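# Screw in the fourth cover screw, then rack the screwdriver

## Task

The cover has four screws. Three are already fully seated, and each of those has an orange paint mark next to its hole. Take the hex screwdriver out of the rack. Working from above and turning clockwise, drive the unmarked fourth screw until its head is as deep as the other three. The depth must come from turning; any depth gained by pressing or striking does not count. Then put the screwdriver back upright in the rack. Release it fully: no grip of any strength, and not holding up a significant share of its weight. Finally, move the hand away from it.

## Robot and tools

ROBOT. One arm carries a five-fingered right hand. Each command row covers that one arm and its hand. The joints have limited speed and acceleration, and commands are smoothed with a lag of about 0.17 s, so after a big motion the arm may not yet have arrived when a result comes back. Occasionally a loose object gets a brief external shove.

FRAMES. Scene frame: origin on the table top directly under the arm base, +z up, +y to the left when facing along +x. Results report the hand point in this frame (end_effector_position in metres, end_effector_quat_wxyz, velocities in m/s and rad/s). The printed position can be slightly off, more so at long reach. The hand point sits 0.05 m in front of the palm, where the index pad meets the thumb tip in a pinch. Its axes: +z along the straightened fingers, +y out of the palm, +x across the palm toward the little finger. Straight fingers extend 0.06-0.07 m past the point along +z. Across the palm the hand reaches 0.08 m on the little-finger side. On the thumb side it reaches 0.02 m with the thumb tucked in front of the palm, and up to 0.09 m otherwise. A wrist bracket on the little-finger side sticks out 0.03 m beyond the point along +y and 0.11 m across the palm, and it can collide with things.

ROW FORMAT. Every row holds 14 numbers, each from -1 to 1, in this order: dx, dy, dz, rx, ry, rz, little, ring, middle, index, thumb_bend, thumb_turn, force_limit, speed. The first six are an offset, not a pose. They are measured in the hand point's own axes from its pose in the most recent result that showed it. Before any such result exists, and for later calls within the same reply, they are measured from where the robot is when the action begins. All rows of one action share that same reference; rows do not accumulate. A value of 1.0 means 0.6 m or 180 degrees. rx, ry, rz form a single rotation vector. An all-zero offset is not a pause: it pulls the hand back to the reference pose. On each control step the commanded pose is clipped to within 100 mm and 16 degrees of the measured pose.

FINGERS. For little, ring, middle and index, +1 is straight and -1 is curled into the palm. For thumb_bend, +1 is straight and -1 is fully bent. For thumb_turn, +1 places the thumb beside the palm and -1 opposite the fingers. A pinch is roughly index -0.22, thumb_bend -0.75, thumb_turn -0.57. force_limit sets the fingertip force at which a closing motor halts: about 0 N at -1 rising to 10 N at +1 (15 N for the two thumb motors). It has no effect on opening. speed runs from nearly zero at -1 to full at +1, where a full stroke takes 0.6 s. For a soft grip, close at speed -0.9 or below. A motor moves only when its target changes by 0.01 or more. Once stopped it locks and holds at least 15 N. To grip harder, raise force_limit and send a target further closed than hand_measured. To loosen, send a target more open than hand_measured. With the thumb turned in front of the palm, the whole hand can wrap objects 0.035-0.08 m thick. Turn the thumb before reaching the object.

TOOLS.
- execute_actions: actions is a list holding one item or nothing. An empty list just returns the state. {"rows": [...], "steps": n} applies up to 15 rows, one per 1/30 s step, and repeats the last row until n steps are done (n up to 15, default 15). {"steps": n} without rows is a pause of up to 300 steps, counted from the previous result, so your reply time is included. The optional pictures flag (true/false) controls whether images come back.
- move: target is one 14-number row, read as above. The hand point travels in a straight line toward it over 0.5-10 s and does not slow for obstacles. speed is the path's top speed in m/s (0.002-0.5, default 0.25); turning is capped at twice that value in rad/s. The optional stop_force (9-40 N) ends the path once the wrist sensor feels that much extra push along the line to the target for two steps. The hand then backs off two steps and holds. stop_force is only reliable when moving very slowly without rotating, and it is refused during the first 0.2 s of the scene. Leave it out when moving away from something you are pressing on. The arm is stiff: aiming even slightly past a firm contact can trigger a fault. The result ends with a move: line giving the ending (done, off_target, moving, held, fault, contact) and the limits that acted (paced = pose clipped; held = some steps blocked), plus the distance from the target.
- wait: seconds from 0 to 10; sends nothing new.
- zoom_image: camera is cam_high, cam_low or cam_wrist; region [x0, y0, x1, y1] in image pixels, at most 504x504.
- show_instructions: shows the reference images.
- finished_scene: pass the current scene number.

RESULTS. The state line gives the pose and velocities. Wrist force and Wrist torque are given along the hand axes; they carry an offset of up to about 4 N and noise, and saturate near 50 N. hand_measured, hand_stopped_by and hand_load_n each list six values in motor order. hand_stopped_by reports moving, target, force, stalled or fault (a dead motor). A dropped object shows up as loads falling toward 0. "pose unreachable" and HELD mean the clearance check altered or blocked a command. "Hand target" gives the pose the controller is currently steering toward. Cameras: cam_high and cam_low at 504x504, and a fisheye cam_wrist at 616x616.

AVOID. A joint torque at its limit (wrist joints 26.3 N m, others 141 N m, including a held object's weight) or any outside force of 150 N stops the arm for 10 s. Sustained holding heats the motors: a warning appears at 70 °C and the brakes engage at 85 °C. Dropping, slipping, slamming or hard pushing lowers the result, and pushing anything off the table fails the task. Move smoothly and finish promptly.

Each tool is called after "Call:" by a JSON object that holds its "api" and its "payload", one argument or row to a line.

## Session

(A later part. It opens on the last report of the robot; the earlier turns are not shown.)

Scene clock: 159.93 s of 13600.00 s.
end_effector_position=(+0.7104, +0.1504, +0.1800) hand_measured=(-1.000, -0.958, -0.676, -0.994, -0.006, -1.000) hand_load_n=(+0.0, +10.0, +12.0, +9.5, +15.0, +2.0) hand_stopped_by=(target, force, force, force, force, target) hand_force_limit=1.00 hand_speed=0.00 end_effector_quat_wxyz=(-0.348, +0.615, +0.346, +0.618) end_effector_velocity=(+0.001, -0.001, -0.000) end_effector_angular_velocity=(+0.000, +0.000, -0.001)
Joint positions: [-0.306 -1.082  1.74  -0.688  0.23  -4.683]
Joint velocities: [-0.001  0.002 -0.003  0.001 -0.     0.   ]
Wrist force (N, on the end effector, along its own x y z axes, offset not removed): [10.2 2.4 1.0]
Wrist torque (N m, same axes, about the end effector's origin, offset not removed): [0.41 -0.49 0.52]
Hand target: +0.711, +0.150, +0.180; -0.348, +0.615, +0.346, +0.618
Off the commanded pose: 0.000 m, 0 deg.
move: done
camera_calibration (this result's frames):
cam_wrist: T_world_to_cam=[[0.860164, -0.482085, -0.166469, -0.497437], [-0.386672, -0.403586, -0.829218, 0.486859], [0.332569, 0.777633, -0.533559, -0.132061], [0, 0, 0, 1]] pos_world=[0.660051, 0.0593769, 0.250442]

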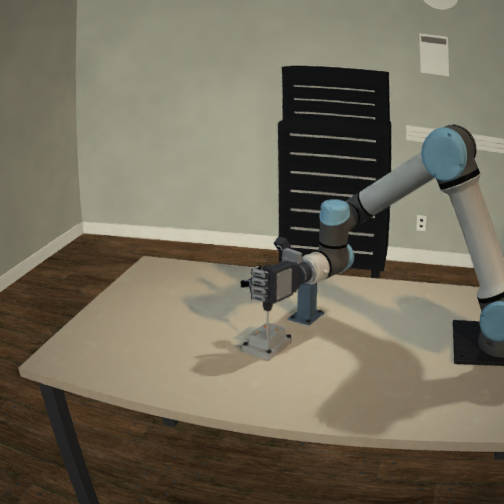

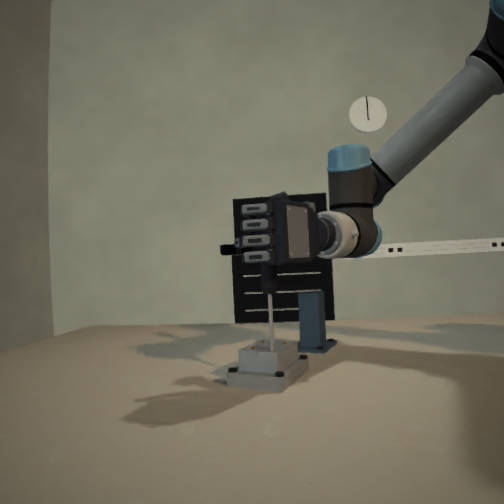

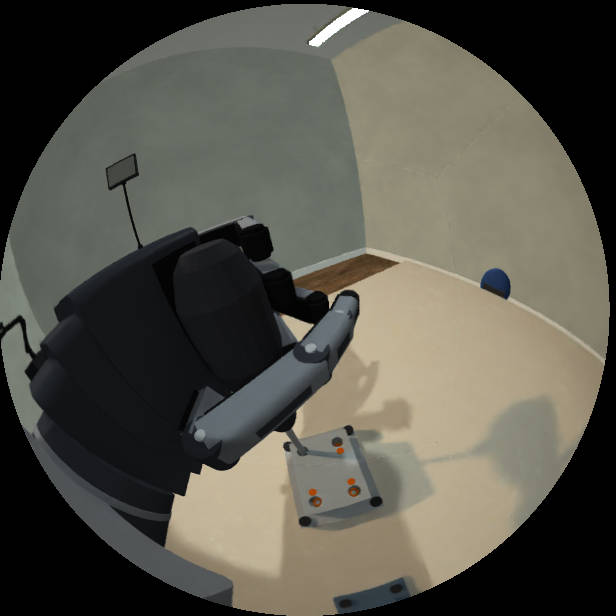

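Call:
{"api": "move", "payload": {
  "target": [0,0.0267,-0.0302,-0.1294,0,0,-1,-1,-1,-1,-1,-1,1,0],
  "speed": 0.5
}}

Call:
{"api": "move", "payload": {
  "target": [-0.0005,0.0267,-0.0302,-0.1294,0,0,-1,-1,-1,-1,-1,-1,1,0],
  "speed": 0.5
}}

Call:
{"api": "move", "payload": {
  "target": [-0.001,0.0267,-0.0302,-0.1294,0,0,-1,-1,-1,-1,-1,-1,1,0],
  "speed": 0.5
}}

Call:
{"api": "move", "payload": {
  "target": [0.0015,-0.001,-0.0025,0,0,0,-0.6,-0.6,-0.3,-0.6,0.3,-1,1,0.5],
  "speed": 0.03
}}

Call:
{"api": "move", "payload": {
  "target": [0,-0.0568,0.0199,0.194,0,0,-0.6,-0.6,-0.3,-0.6,0.3,-1,1,0.5],
  "speed": 0.5
}}

Call:
{"api": "move", "payload": {
  "target": [0,-0.0568,0.0199,0.194,0,0,-0.6,-0.6,-0.3,-0.6,0.3,-1,1,0.5],
  "speed": 0.5
}}

Call:
{"api": "move", "payload": {
  "target": [-0.0005,0.004,0,0,0,0,-1,-1,-1,-1,-1,-1,1,0],
  "speed": 0.03
}}

Call:
{"api": "move", "payload": {
  "target": [0,0.0267,-0.0302,-0.1294,0,0,-1,-1,-1,-1,-1,-1,1,0],
  "speed": 0.5
}}

Call:
{"api": "move", "payload": {
  "target": [-0.0005,0.0267,-0.0302,-0.1294,0,0,-1,-1,-1,-1,-1,-1,1,0],
  "speed": 0.5
}}

Call:
{"api": "move", "payload": {
  "target": [-0.001,0.0267,-0.0302,-0.1294,0,0,-1,-1,-1,-1,-1,-1,1,0],
  "speed": 0.5
}}

Call:
{"api": "move", "payload": {
  "target": [0.0015,-0.001,-0.0025,0,0,0,-0.6,-0.6,-0.3,-0.6,0.3,-1,1,0.5],
  "speed": 0.03
}}

Call:
{"api": "move", "payload": {
  "target": [0,-0.0568,0.0199,0.194,0,0,-0.6,-0.6,-0.3,-0.6,0.3,-1,1,0.5],
  "speed": 0.5
}}

Call:
{"api": "move", "payload": {
  "target": [0,-0.0568,0.0199,0.194,0,0,-0.6,-0.6,-0.3,-0.6,0.3,-1,1,0.5],
  "speed": 0.5
}}

Call:
{"api": "move", "payload": {
  "target": [-0.0005,0.004,0,0,0,0,-1,-1,-1,-1,-1,-1,1,0],
  "speed": 0.03
}}

Call:
{"api": "zoom_image", "payload": {
  "camera": "cam_low",
  "region": [240,270,300,330]
}}

Scene clock: 164.73 s of 13600.00 s.
end_effector_position=(+0.7147, +0.1267, +0.1800) hand_measured=(-1.000, -0.958, -0.676, -0.994, -0.006, -1.000) hand_load_n=(+0.0, +8.5, +12.0, +9.5, +15.0, +3.0) hand_stopped_by=(target, force, force, force, force, target) hand_force_limit=1.00 hand_speed=0.00 end_effector_quat_wxyz=(-0.217, +0.672, +0.215, +0.675) end_effector_velocity=(+0.001, -0.001, +0.000) end_effector_angular_velocity=(+0.000, -0.002, -0.015)
Joint positions: [-0.21  -1.182  1.899 -0.726  0.73  -4.702]
Joint velocities: [ 0.006 -0.001  0.002 -0.003  0.021  0.001]
Wrist force (N, on the end effector, along its own x y z axes, offset not removed): [4.3 1.5 1.6]
Wrist torque (N m, same axes, about the end effector's origin, offset not removed): [0.39 -0.28 0.44]
Hand target: +0.715, +0.127, +0.180; -0.216, +0.672, +0.214, +0.675
Off the commanded pose: 0.000 m, 0 deg.
After step 90, 0.63 s passed at rest.
move: done
camera_calibration (this result's frames):
cam_wrist: T_world_to_cam=[[0.600702, -0.781512, -0.168513, -0.288775], [-0.515524, -0.217544, -0.8288, 0.54739], [0.611058, 0.584734, -0.533567, -0.28968], [0, 0, 0, 1]] pos_world=[0.632671, 0.062786, 0.250451]

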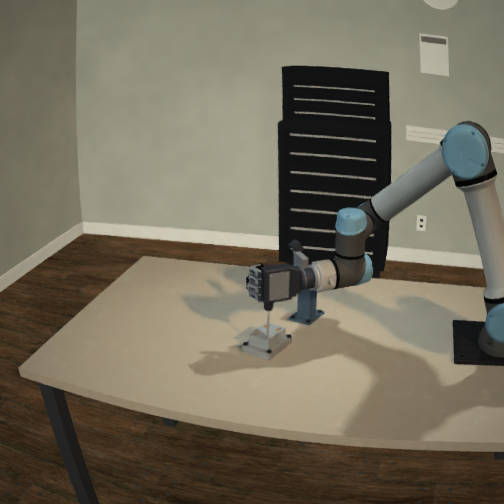

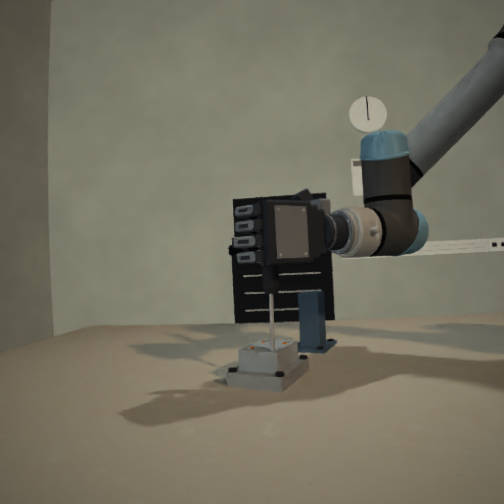

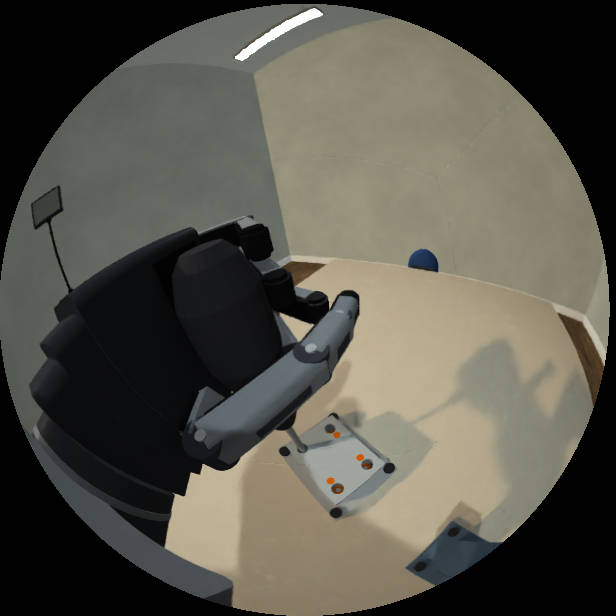

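Scene clock: 165.90 s of 13600.00 s.
end_effector_position=(+0.7093, +0.1033, +0.1796) hand_measured=(-1.000, -0.958, -0.676, -0.994, -0.006, -1.000) hand_load_n=(+0.0, +7.5, +12.0, +9.0, +15.0, +3.0) hand_stopped_by=(target, force, force, force, force, target) hand_force_limit=1.00 hand_speed=0.00 end_effector_quat_wxyz=(-0.078, +0.702, +0.075, +0.704) end_effector_velocity=(+0.001, -0.001, +0.001) end_effector_angular_velocity=(-0.000, -0.002, -0.017)
Joint positions: [-0.046 -1.205  1.934 -0.734  1.299 -4.706]
Joint velocities: [ 0.008  0.003 -0.005  0.     0.025 -0.   ]
Wrist force (N, on the end effector, along its own x y z axes, offset not removed): [2.5 1.1 1.2]
Wrist torque (N m, same axes, about the end effector's origin, offset not removed): [0.29 0.01 0.30]
Hand target: +0.709, +0.103, +0.180; -0.077, +0.702, +0.074, +0.704
Off the commanded pose: 0.000 m, 0 deg.
move: done
camera_calibration (this result's frames):
cam_wrist: T_world_to_cam=[[0.244526, -0.95455, -0.170413, -0.0330196], [-0.56067, 0.00419963, -0.828029, 0.548147], [0.791111, 0.29802, -0.53416, -0.370875], [0, 0, 0, 1]] pos_world=[0.608807, 0.0767072, 0.250148]

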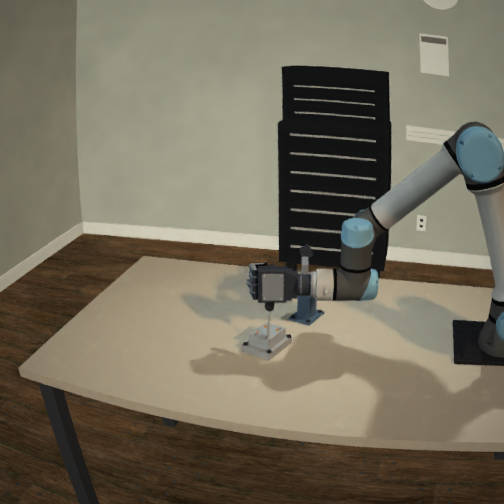

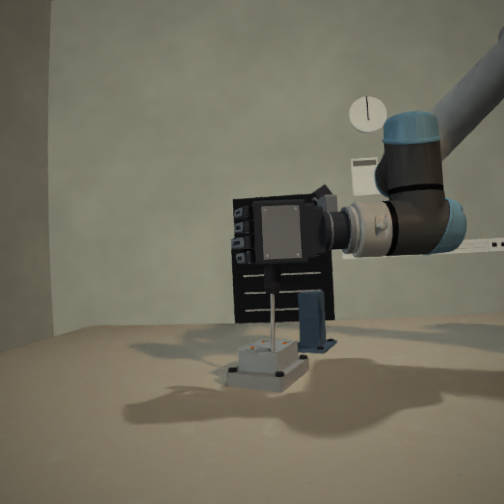

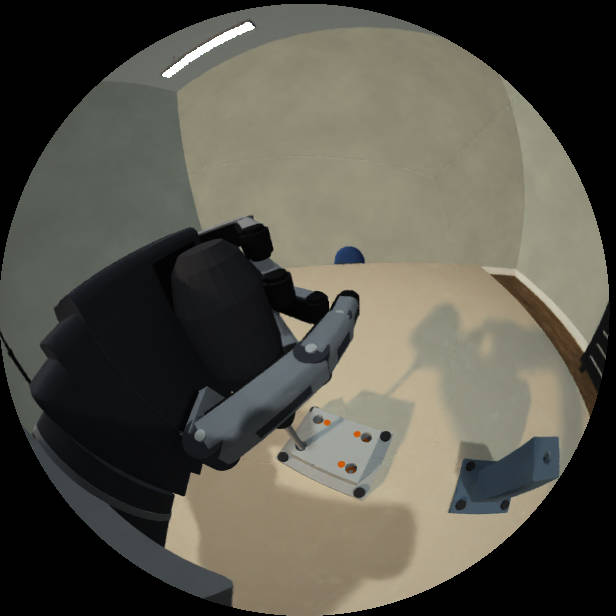

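Scene clock: 167.07 s of 13600.00 s.
end_effector_position=(+0.6951, +0.0840, +0.1788) hand_measured=(-1.000, -0.958, -0.676, -0.994, -0.006, -1.000) hand_load_n=(+0.0, +8.0, +12.0, +7.0, +15.0, +3.0) hand_stopped_by=(target, force, force, force, force, target) hand_force_limit=1.00 hand_speed=0.00 end_effector_quat_wxyz=(+0.065, +0.703, -0.068, +0.705) end_effector_velocity=(+0.000, -0.001, -0.000) end_effector_angular_velocity=(-0.000, +0.002, -0.017)
Joint positions: [ 0.13  -1.139  1.833 -0.696  1.879 -4.706]
Joint velocities: [ 0.005  0.006 -0.01   0.006  0.022 -0.   ]
Wrist force (N, on the end effector, along its own x y z axes, offset not removed): [3.2 1.4 0.9]
Wrist torque (N m, same axes, about the end effector's origin, offset not removed): [0.37 -0.07 0.29]
Hand target: +0.695, +0.084, +0.179; +0.065, +0.703, -0.069, +0.705
Off the commanded pose: 0.000 m, 0 deg.
move: done
camera_calibration (this result's frames):
cam_wrist: T_world_to_cam=[[-0.150946, -0.973499, -0.171799, 0.228559], [-0.514926, 0.225782, -0.826966, 0.489041], [0.84384, -0.036363, -0.535361, -0.362626], [0, 0, 0, 1]] pos_world=[0.592319, 0.0988996, 0.249551]

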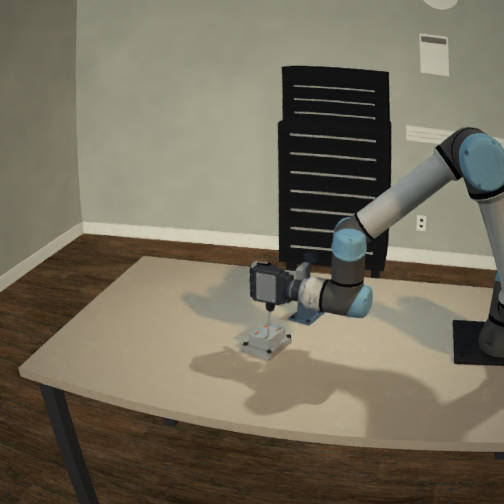

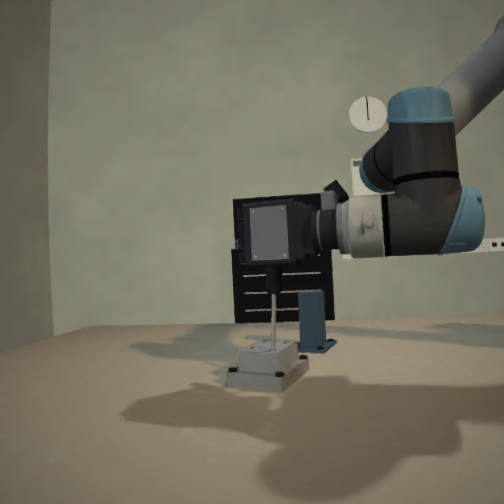

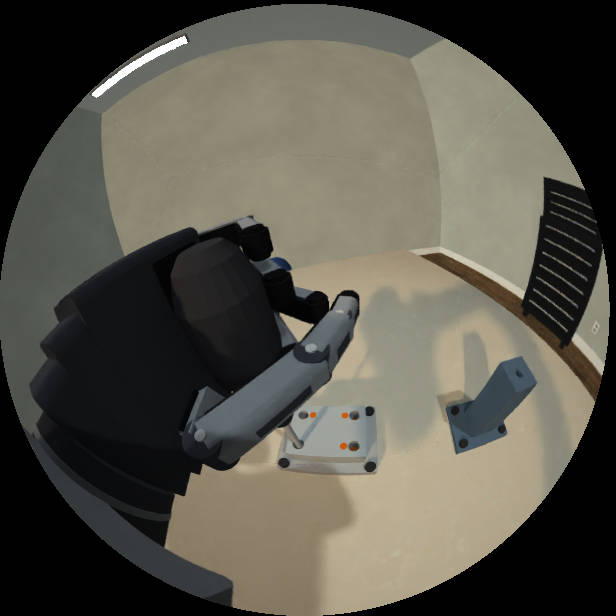

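Scene clock: 167.77 s of 13600.00 s.
end_effector_position=(+0.6938, +0.0848, +0.1797) hand_measured=(-0.600, -0.600, -0.300, -0.600, +0.300, -1.000) hand_load_n=(+0.0, +0.0, +0.0, +0.0, +0.0, +0.0) hand_stopped_by=(target, target, target, target, target, target) hand_force_limit=1.00 hand_speed=0.50 end_effector_quat_wxyz=(+0.065, +0.703, -0.068, +0.705) end_effector_velocity=(-0.001, -0.001, +0.000) end_effector_angular_velocity=(-0.000, +0.001, -0.002)
Joint positions: [ 0.132 -1.143  1.835 -0.695  1.881 -4.706]
Joint velocities: [-0.    -0.002  0.001  0.001  0.002  0.   ]
Wrist force (N, on the end effector, along its own x y z axes, offset not removed): [0.0 1.2 2.3]
Wrist torque (N m, same axes, about the end effector's origin, offset not removed): [0.09 -0.03 0.01]
Hand target: +0.694, +0.085, +0.180; +0.065, +0.703, -0.068, +0.705
Off the commanded pose: 0.000 m, 0 deg.
move: done
camera_calibration (this result's frames):
cam_wrist: T_world_to_cam=[[-0.150945, -0.973498, -0.171803, 0.229311], [-0.514911, 0.225784, -0.826975, 0.4889], [0.84385, -0.0363645, -0.535346, -0.361076], [0, 0, 0, 1]] pos_world=[0.591047, 0.0997171, 0.250404]

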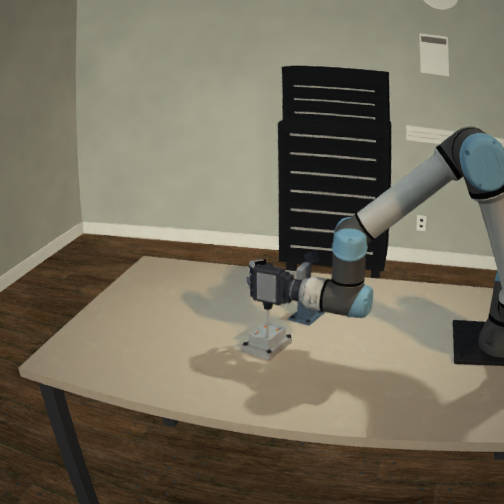

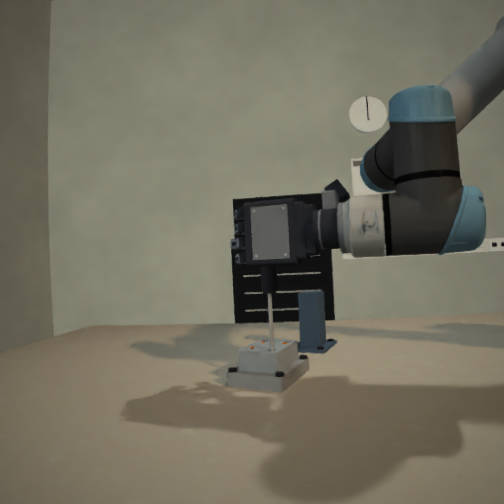

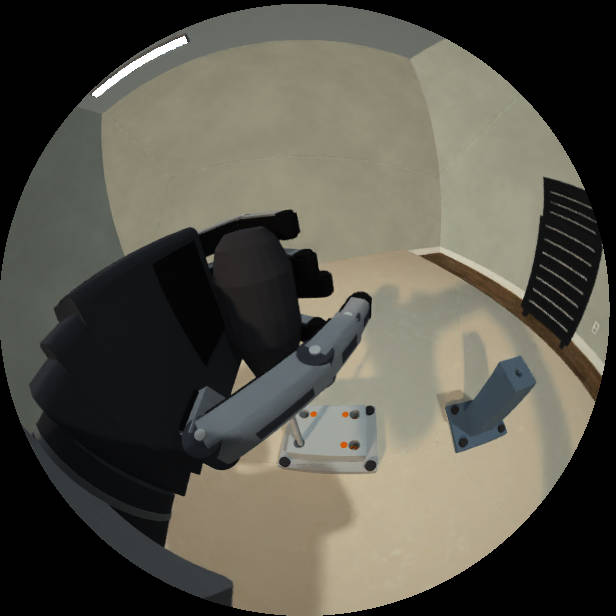

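Scene clock: 169.17 s of 13600.00 s.
end_effector_position=(+0.7117, +0.1159, +0.1799) hand_measured=(-0.600, -0.600, -0.300, -0.600, +0.300, -1.000) hand_load_n=(+0.0, +0.0, +0.0, +0.0, +0.0, +0.0) hand_stopped_by=(target, target, target, target, target, target) hand_force_limit=1.00 hand_speed=0.50 end_effector_quat_wxyz=(-0.149, +0.690, +0.146, +0.693) end_effector_velocity=(+0.001, +0.001, -0.000) end_effector_angular_velocity=(+0.000, +0.000, +0.016)
Joint positions: [-0.133 -1.207  1.938 -0.737  1.009 -4.704]
Joint velocities: [-0.007  0.002 -0.004  0.001 -0.023  0.001]
Wrist force (N, on the end effector, along its own x y z axes, offset not removed): [0.3 2.2 1.2]
Wrist torque (N m, same axes, about the end effector's origin, offset not removed): [0.37 -0.08 0.16]
Hand target: +0.712, +0.116, +0.180; -0.149, +0.690, +0.146, +0.693
Off the commanded pose: 0.000 m, 0 deg.
move: done
camera_calibration (this result's frames):
cam_wrist: T_world_to_cam=[[0.432223, -0.885706, -0.169437, -0.163306], [-0.549156, -0.109491, -0.828516, 0.554693], [0.71527, 0.451151, -0.533715, -0.340159], [0, 0, 0, 1]] pos_world=[0.618503, 0.0695556, 0.250355]

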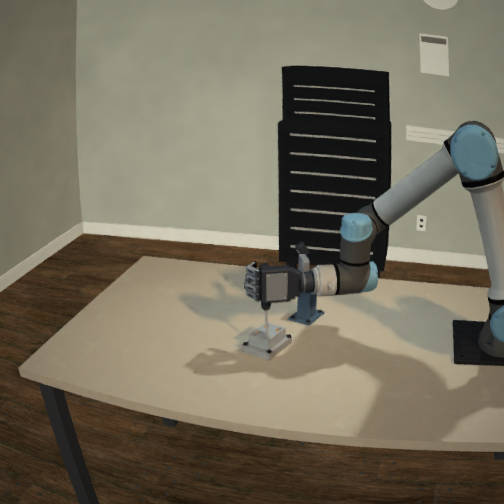

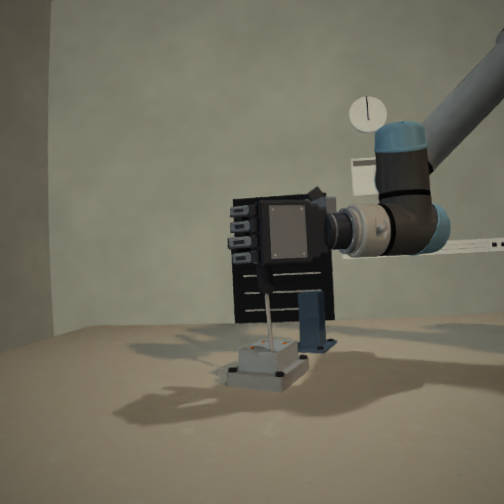

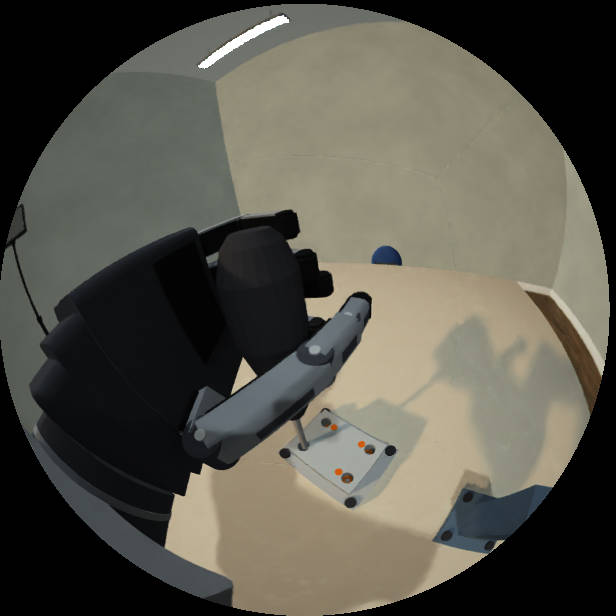

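Scene clock: 170.53 s of 13600.00 s.
end_effector_position=(+0.7085, +0.1516, +0.1799) hand_measured=(-0.600, -0.600, -0.300, -0.600, +0.300, -1.000) hand_load_n=(+0.0, +0.0, +0.0, +0.0, +0.0, +0.0) hand_stopped_by=(target, target, target, target, target, target) hand_force_limit=1.00 hand_speed=0.50 end_effector_quat_wxyz=(-0.348, +0.614, +0.346, +0.618) end_effector_velocity=(+0.000, +0.002, +0.000) end_effector_angular_velocity=(-0.003, +0.001, +0.019)
Joint positions: [-0.305 -1.085  1.746 -0.692  0.229 -4.682]
Joint velocities: [-0.     0.008 -0.015  0.017 -0.02  -0.009]
Wrist force (N, on the end effector, along its own x y z axes, offset not removed): [0.7 2.3 1.6]
Wrist torque (N m, same axes, about the end effector's origin, offset not removed): [0.37 -0.14 0.13]
Hand target: +0.709, +0.152, +0.180; -0.349, +0.614, +0.347, +0.617
Off the commanded pose: 0.000 m, 0 deg.
move: done
camera_calibration (this result's frames):
cam_wrist: T_world_to_cam=[[0.860897, -0.480769, -0.166487, -0.495899], [-0.385949, -0.403888, -0.829408, 0.486031], [0.331511, 0.778291, -0.533258, -0.131768], [0, 0, 0, 1]] pos_world=[0.658183, 0.0604432, 0.250291]

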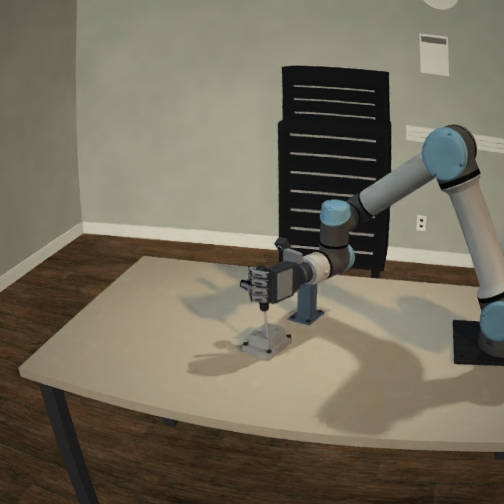

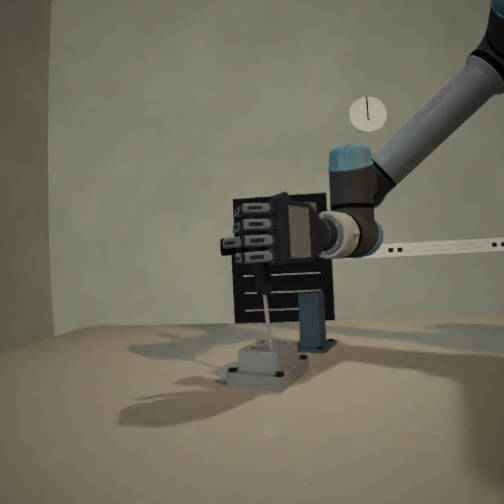

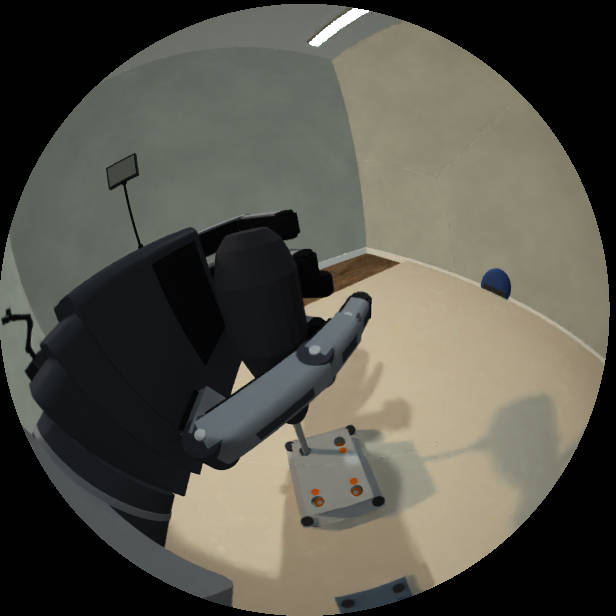

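Scene clock: 171.23 s of 13600.00 s.
end_effector_position=(+0.7104, +0.1504, +0.1796) hand_measured=(-1.000, -0.958, -0.676, -0.996, -0.006, -1.000) hand_load_n=(+0.0, +10.0, +12.0, +9.0, +15.0, +2.5) hand_stopped_by=(target, force, force, force, force, target) hand_force_limit=1.00 hand_speed=0.00 end_effector_quat_wxyz=(-0.348, +0.614, +0.346, +0.618) end_effector_velocity=(+0.001, -0.001, -0.000) end_effector_angular_velocity=(+0.000, +0.000, -0.001)
Joint positions: [-0.306 -1.081  1.74  -0.691  0.228 -4.682]
Joint velocities: [-0.001  0.003 -0.004  0.001  0.    -0.   ]
Wrist force (N, on the end effector, along its own x y z axes, offset not removed): [9.4 0.8 1.6]
Wrist torque (N m, same axes, about the end effector's origin, offset not removed): [0.13 -0.33 0.41]
Hand target: +0.711, +0.150, +0.180; -0.348, +0.614, +0.346, +0.618
Off the commanded pose: 0.000 m, 0 deg.
move: done
camera_calibration (this result's frames):
cam_wrist: T_world_to_cam=[[0.860909, -0.48077, -0.16642, -0.498189], [-0.38589, -0.403899, -0.829431, 0.486059], [0.331549, 0.778284, -0.533244, -0.131662], [0, 0, 0, 1]] pos_world=[0.660113, 0.0592751, 0.250036]

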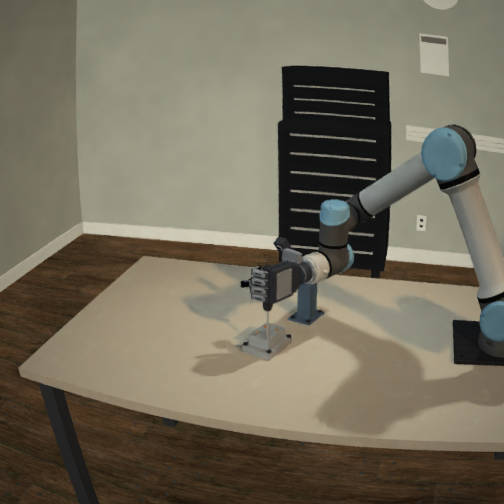

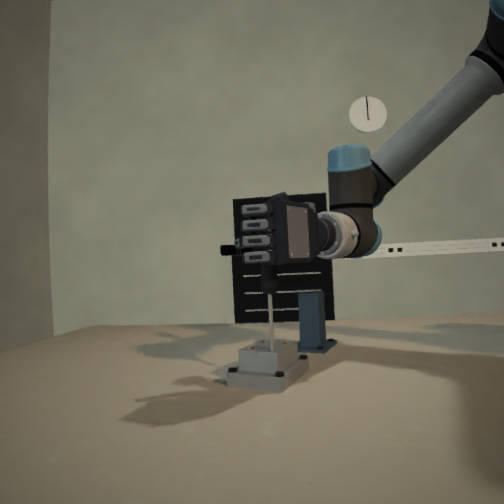

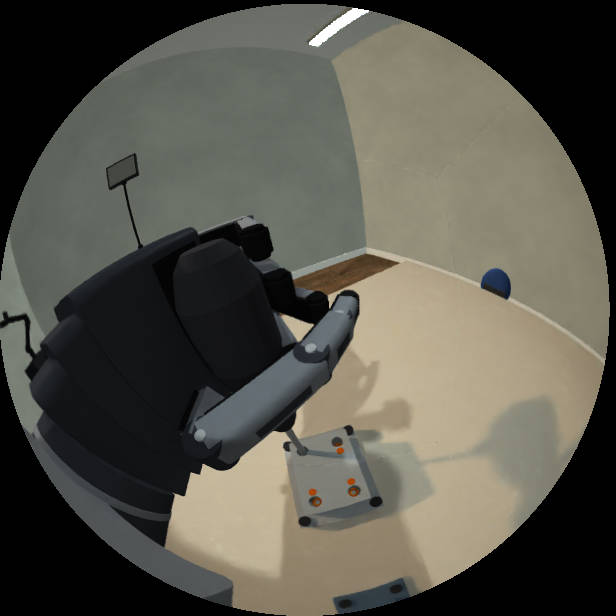

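Scene clock: 172.40 s of 13600.00 s.
end_effector_position=(+0.7147, +0.1267, +0.1796) hand_measured=(-1.000, -0.958, -0.676, -0.996, -0.006, -1.000) hand_load_n=(+0.0, +8.0, +12.0, +9.0, +15.0, +3.0) hand_stopped_by=(target, force, force, force, force, target) hand_force_limit=1.00 hand_speed=0.00 end_effector_quat_wxyz=(-0.218, +0.672, +0.215, +0.675) end_effector_velocity=(+0.000, +0.000, -0.000) end_effector_angular_velocity=(+0.001, -0.000, -0.013)
Joint positions: [-0.211 -1.181  1.899 -0.728  0.728 -4.702]
Joint velocities: [ 0.007 -0.001  0.003 -0.003  0.02   0.001]
Wrist force (N, on the end effector, along its own x y z axes, offset not removed): [2.3 1.4 0.9]
Wrist torque (N m, same axes, about the end effector's origin, offset not removed): [0.29 -0.01 0.26]
Hand target: +0.715, +0.127, +0.180; -0.217, +0.672, +0.214, +0.675
Off the commanded pose: 0.000 m, 0 deg.
move: done
camera_calibration (this result's frames):
cam_wrist: T_world_to_cam=[[0.601884, -0.780579, -0.168619, -0.289769], [-0.515018, -0.218042, -0.828984, 0.546801], [0.610321, 0.585794, -0.533248, -0.289531], [0, 0, 0, 1]] pos_world=[0.632727, 0.0626437, 0.250037]

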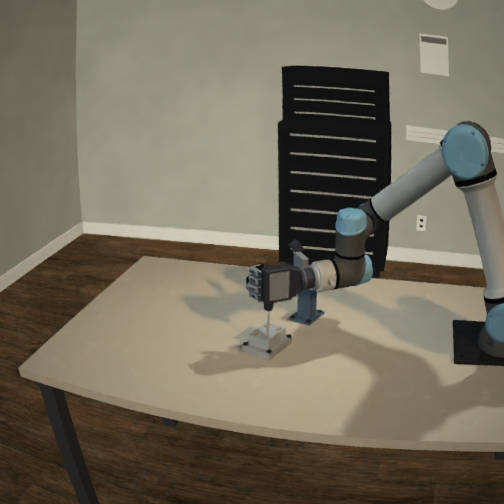

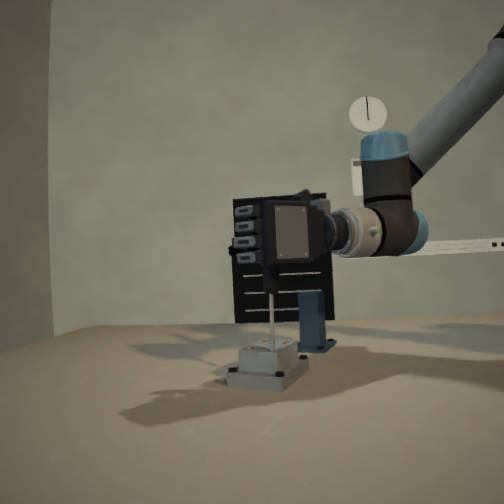

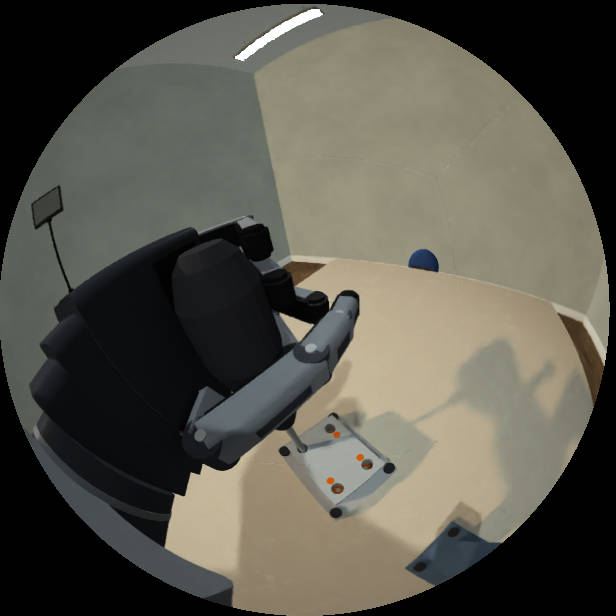

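Scene clock: 173.57 s of 13600.00 s.
end_effector_position=(+0.7093, +0.1033, +0.1792) hand_measured=(-1.000, -0.958, -0.676, -0.996, -0.006, -1.000) hand_load_n=(+0.0, +7.5, +12.0, +9.0, +15.0, +3.0) hand_stopped_by=(target, force, force, force, force, target) hand_force_limit=1.00 hand_speed=0.00 end_effector_quat_wxyz=(-0.078, +0.702, +0.075, +0.704) end_effector_velocity=(+0.001, -0.001, +0.000) end_effector_angular_velocity=(-0.000, +0.000, -0.017)
Joint positions: [-0.047 -1.205  1.935 -0.736  1.296 -4.705]
Joint velocities: [ 0.008  0.003 -0.005  0.003  0.025 -0.   ]
Wrist force (N, on the end effector, along its own x y z axes, offset not removed): [1.9 1.0 2.6]
Wrist torque (N m, same axes, about the end effector's origin, offset not removed): [0.19 -0.05 0.26]
Hand target: +0.709, +0.103, +0.179; -0.078, +0.702, +0.074, +0.704
Off the commanded pose: 0.000 m, 0 deg.
move: done
camera_calibration (this result's frames):
cam_wrist: T_world_to_cam=[[0.245962, -0.954138, -0.170654, -0.0341139], [-0.56049, 0.00363524, -0.828153, 0.547788], [0.790793, 0.299344, -0.533891, -0.371047], [0, 0, 0, 1]] pos_world=[0.608842, 0.0765302, 0.249732]

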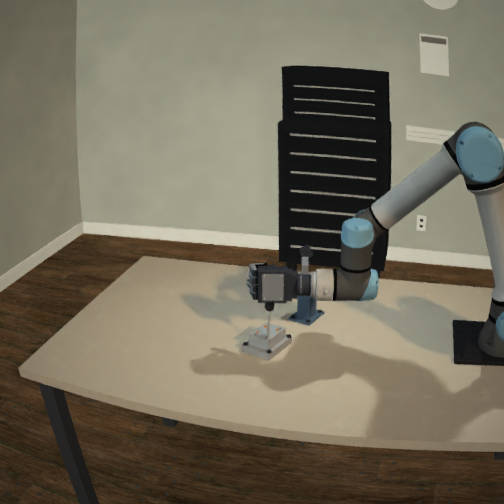

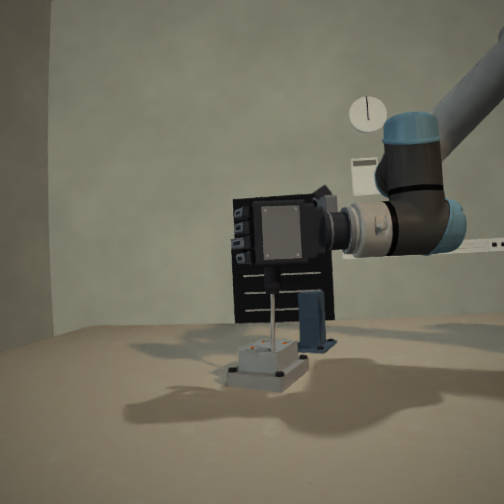

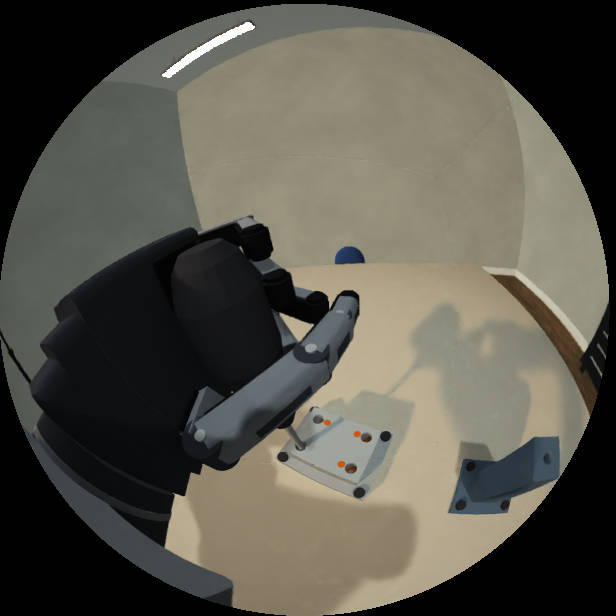

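Scene clock: 174.73 s of 13600.00 s.
end_effector_position=(+0.6951, +0.0839, +0.1784) hand_measured=(-1.000, -0.958, -0.676, -0.996, -0.006, -1.000) hand_load_n=(+0.0, +7.5, +12.0, +7.0, +15.0, +3.0) hand_stopped_by=(target, force, force, force, force, target) hand_force_limit=1.00 hand_speed=0.00 end_effector_quat_wxyz=(+0.064, +0.703, -0.068, +0.705) end_effector_velocity=(+0.000, -0.001, -0.000) end_effector_angular_velocity=(-0.000, +0.001, -0.017)
Joint positions: [ 0.129 -1.139  1.834 -0.697  1.876 -4.706]
Joint velocities: [ 0.005  0.006 -0.01   0.005  0.023 -0.   ]
Wrist force (N, on the end effector, along its own x y z axes, offset not removed): [2.8 0.3 1.4]
Wrist torque (N m, same axes, about the end effector's origin, offset not removed): [0.18 0.02 0.26]
Hand target: +0.695, +0.084, +0.178; +0.065, +0.703, -0.069, +0.705
Off the commanded pose: 0.000 m, 0 deg.
move: done
camera_calibration (this result's frames):
cam_wrist: T_world_to_cam=[[-0.149481, -0.973666, -0.172135, 0.227525], [-0.515074, 0.225284, -0.827011, 0.488894], [0.844011, -0.0349606, -0.535185, -0.363141], [0, 0, 0, 1]] pos_world=[0.592322, 0.0986984, 0.249138]

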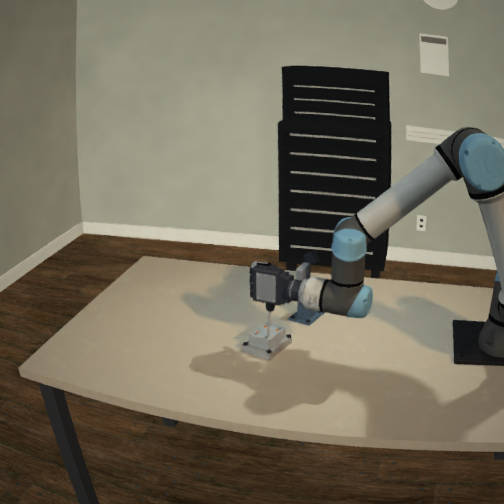

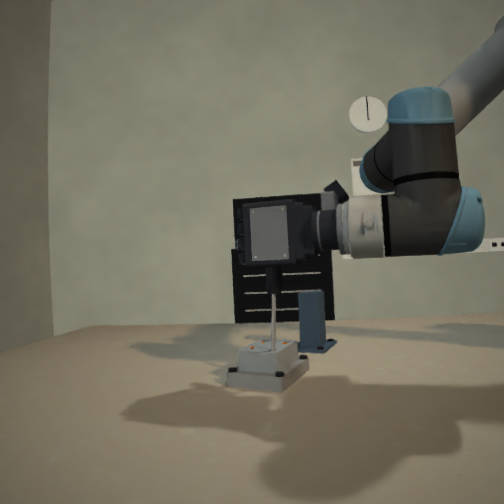

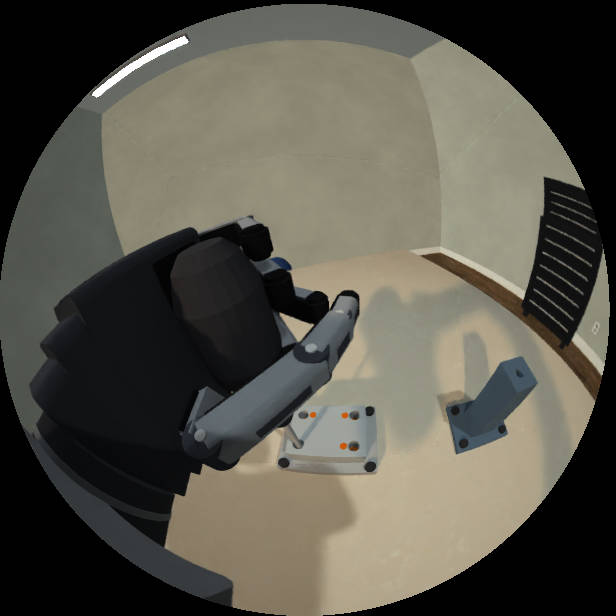

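Scene clock: 175.43 s of 13600.00 s.
end_effector_position=(+0.6939, +0.0847, +0.1793) hand_measured=(-0.600, -0.600, -0.300, -0.600, +0.300, -1.000) hand_load_n=(+0.0, +0.0, +0.0, +0.0, +0.0, +0.0) hand_stopped_by=(target, target, target, target, target, target) hand_force_limit=1.00 hand_speed=0.50 end_effector_quat_wxyz=(+0.064, +0.703, -0.068, +0.705) end_effector_velocity=(-0.001, -0.001, +0.000) end_effector_angular_velocity=(+0.000, -0.001, -0.002)
Joint positions: [ 0.131 -1.142  1.836 -0.696  1.878 -4.706]
Joint velocities: [-0.001 -0.001  0.002 -0.001  0.001  0.   ]
Wrist force (N, on the end effector, along its own x y z axes, offset not removed): [0.7 1.8 1.9]
Wrist torque (N m, same axes, about the end effector's origin, offset not removed): [0.21 -0.22 0.13]
Hand target: +0.694, +0.085, +0.179; +0.064, +0.703, -0.068, +0.705
Off the commanded pose: 0.000 m, 0 deg.
move: done
camera_calibration (this result's frames):
cam_wrist: T_world_to_cam=[[-0.149481, -0.973665, -0.172138, 0.228277], [-0.515058, 0.225286, -0.82702, 0.488753], [0.844021, -0.0349629, -0.53517, -0.36159], [0, 0, 0, 1]] pos_world=[0.591049, 0.0995136, 0.249991]

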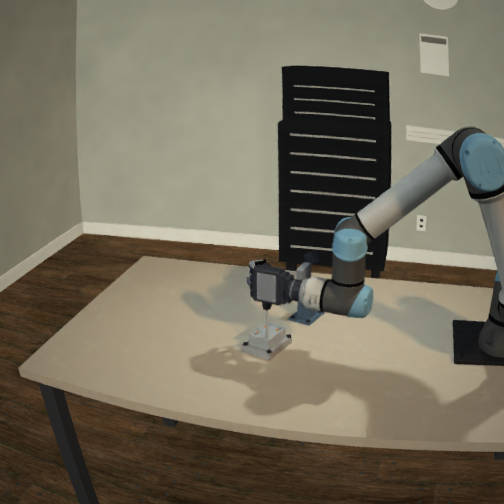

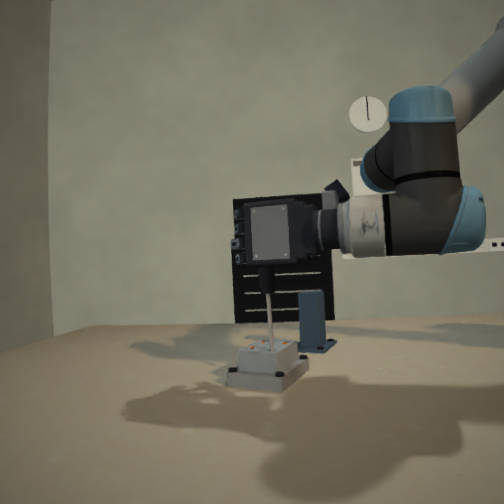

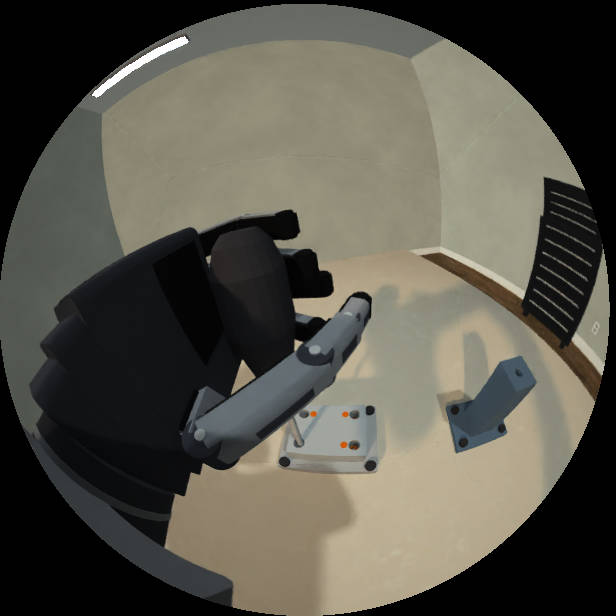

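Scene clock: 176.83 s of 13600.00 s.
end_effector_position=(+0.7116, +0.1159, +0.1795) hand_measured=(-0.600, -0.600, -0.300, -0.600, +0.300, -1.000) hand_load_n=(+0.0, +0.0, +0.0, +0.0, +0.0, +0.0) hand_stopped_by=(target, target, target, target, target, target) hand_force_limit=1.00 hand_speed=0.50 end_effector_quat_wxyz=(-0.149, +0.690, +0.146, +0.693) end_effector_velocity=(+0.001, -0.000, +0.000) end_effector_angular_velocity=(+0.000, -0.001, +0.013)
Joint positions: [-0.134 -1.207  1.938 -0.739  1.006 -4.704]
Joint velocities: [-0.007  0.002 -0.004  0.001 -0.02   0.001]
Wrist force (N, on the end effector, along its own x y z axes, offset not removed): [0.1 0.7 1.5]
Wrist torque (N m, same axes, about the end effector's origin, offset not removed): [0.11 -0.05 0.08]
Hand target: +0.712, +0.116, +0.179; -0.150, +0.690, +0.147, +0.693
Off the commanded pose: 0.000 m, 0 deg.
move: done
camera_calibration (this result's frames):
cam_wrist: T_world_to_cam=[[0.433557, -0.885019, -0.169614, -0.16437], [-0.548811, -0.110039, -0.828672, 0.55422], [0.714727, 0.452363, -0.533417, -0.340163], [0, 0, 0, 1]] pos_world=[0.618549, 0.0693921, 0.249938]

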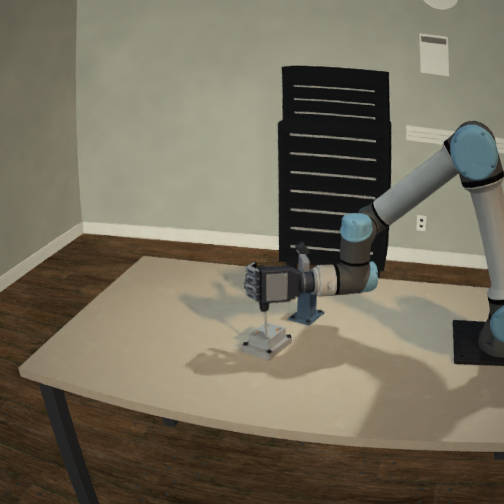

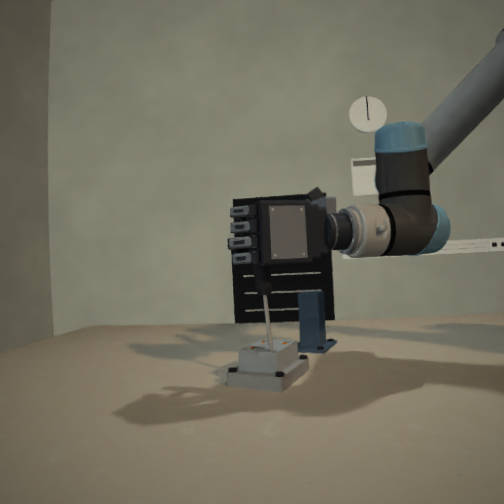

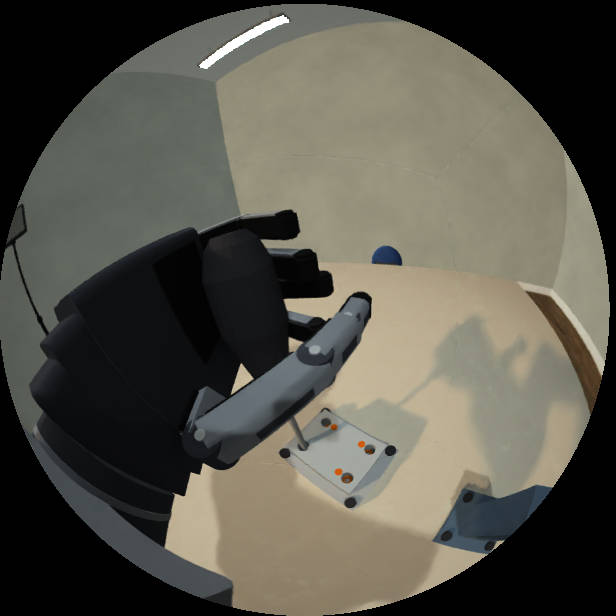

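Scene clock: 178.20 s of 13600.00 s.
end_effector_position=(+0.7084, +0.1516, +0.1795) hand_measured=(-0.600, -0.600, -0.300, -0.600, +0.300, -1.000) hand_load_n=(+0.0, +0.0, +0.0, +0.0, +0.0, +0.0) hand_stopped_by=(target, target, target, target, target, target) hand_force_limit=1.00 hand_speed=0.50 end_effector_quat_wxyz=(-0.349, +0.614, +0.347, +0.617) end_effector_velocity=(+0.000, +0.001, -0.000) end_effector_angular_velocity=(-0.003, +0.000, +0.017)
Joint positions: [-0.305 -1.084  1.747 -0.695  0.227 -4.68 ]
Joint velocities: [-0.001  0.008 -0.015  0.015 -0.018 -0.009]
Wrist force (N, on the end effector, along its own x y z axes, offset not removed): [0.1 1.1 0.3]
Wrist torque (N m, same axes, about the end effector's origin, offset not removed): [0.17 0.01 0.05]
Hand target: +0.708, +0.152, +0.180; -0.349, +0.614, +0.347, +0.617
Off the commanded pose: 0.000 m, 0 deg.
move: done
camera_calibration (this result's frames):
cam_wrist: T_world_to_cam=[[0.861634, -0.479454, -0.166466, -0.496639], [-0.385196, -0.404202, -0.829605, 0.485244], [0.330472, 0.778938, -0.532958, -0.131356], [0, 0, 0, 1]] pos_world=[0.658244, 0.0603387, 0.24988]

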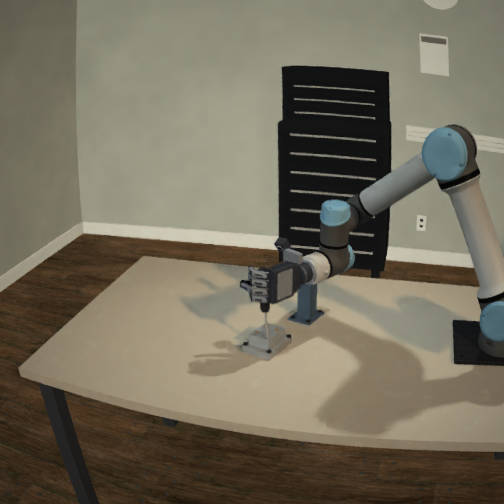

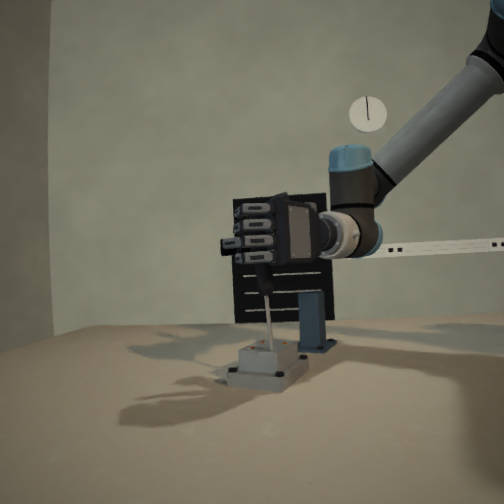

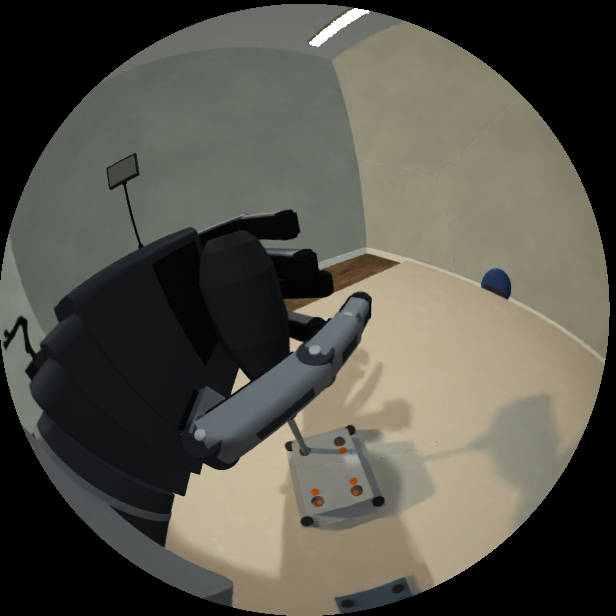

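Scene clock: 178.90 s of 13600.00 s.
end_effector_position=(+0.7103, +0.1504, +0.1792) hand_measured=(-1.000, -0.958, -0.676, -0.996, -0.004, -1.000) hand_load_n=(+0.0, +10.0, +11.0, +9.0, +15.0, +2.0) hand_stopped_by=(target, force, force, force, force, target) hand_force_limit=1.00 hand_speed=0.00 end_effector_quat_wxyz=(-0.349, +0.614, +0.347, +0.617) end_effector_velocity=(+0.001, -0.000, -0.000) end_effector_angular_velocity=(-0.000, -0.000, +0.000)
Joint positions: [-0.306 -1.08   1.741 -0.693  0.226 -4.68 ]
Joint velocities: [-0.     0.002 -0.003  0.001 -0.    -0.   ]
Wrist force (N, on the end effector, along its own x y z axes, offset not removed): [9.0 0.6 1.8]
Wrist torque (N m, same axes, about the end effector's origin, offset not removed): [0.08 -0.32 0.35]
Hand target: +0.710, +0.150, +0.179; -0.349, +0.614, +0.347, +0.617
Off the commanded pose: 0.000 m, 0 deg.
move: done
camera_calibration (this result's frames):
cam_wrist: T_world_to_cam=[[0.861646, -0.479456, -0.166399, -0.498929], [-0.385137, -0.404213, -0.829627, 0.485271], [0.330509, 0.778931, -0.532945, -0.13125], [0, 0, 0, 1]] pos_world=[0.660175, 0.0591734, 0.249624]

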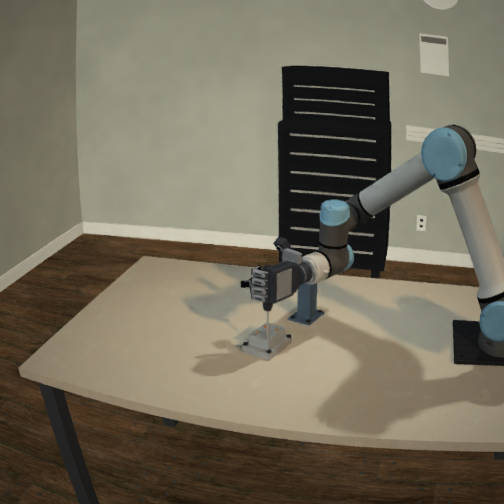

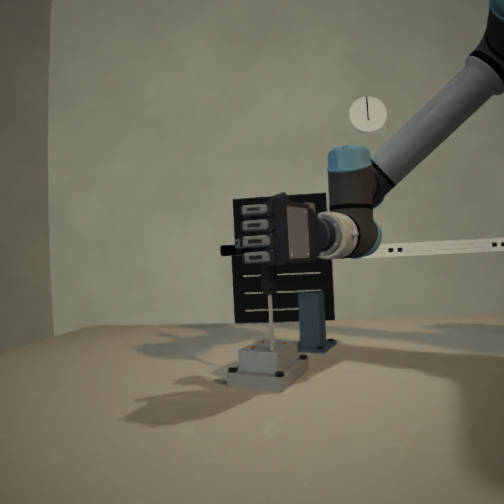

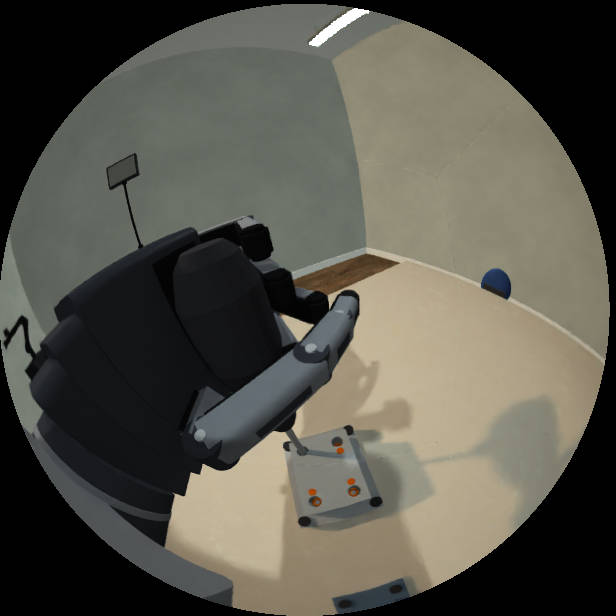

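Region (240, 270, 300, 330) of cam_low's 504x504 image, scaled by 8.400, with more detail than that image has.

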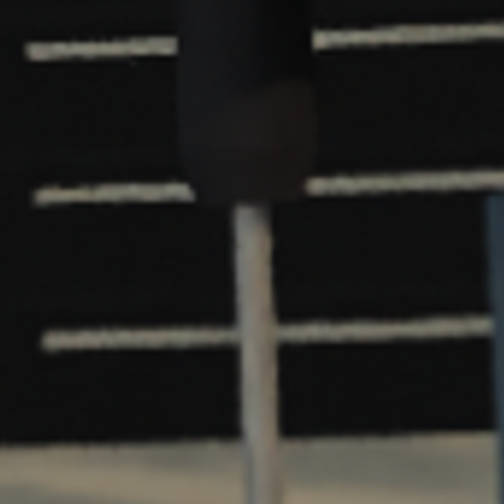

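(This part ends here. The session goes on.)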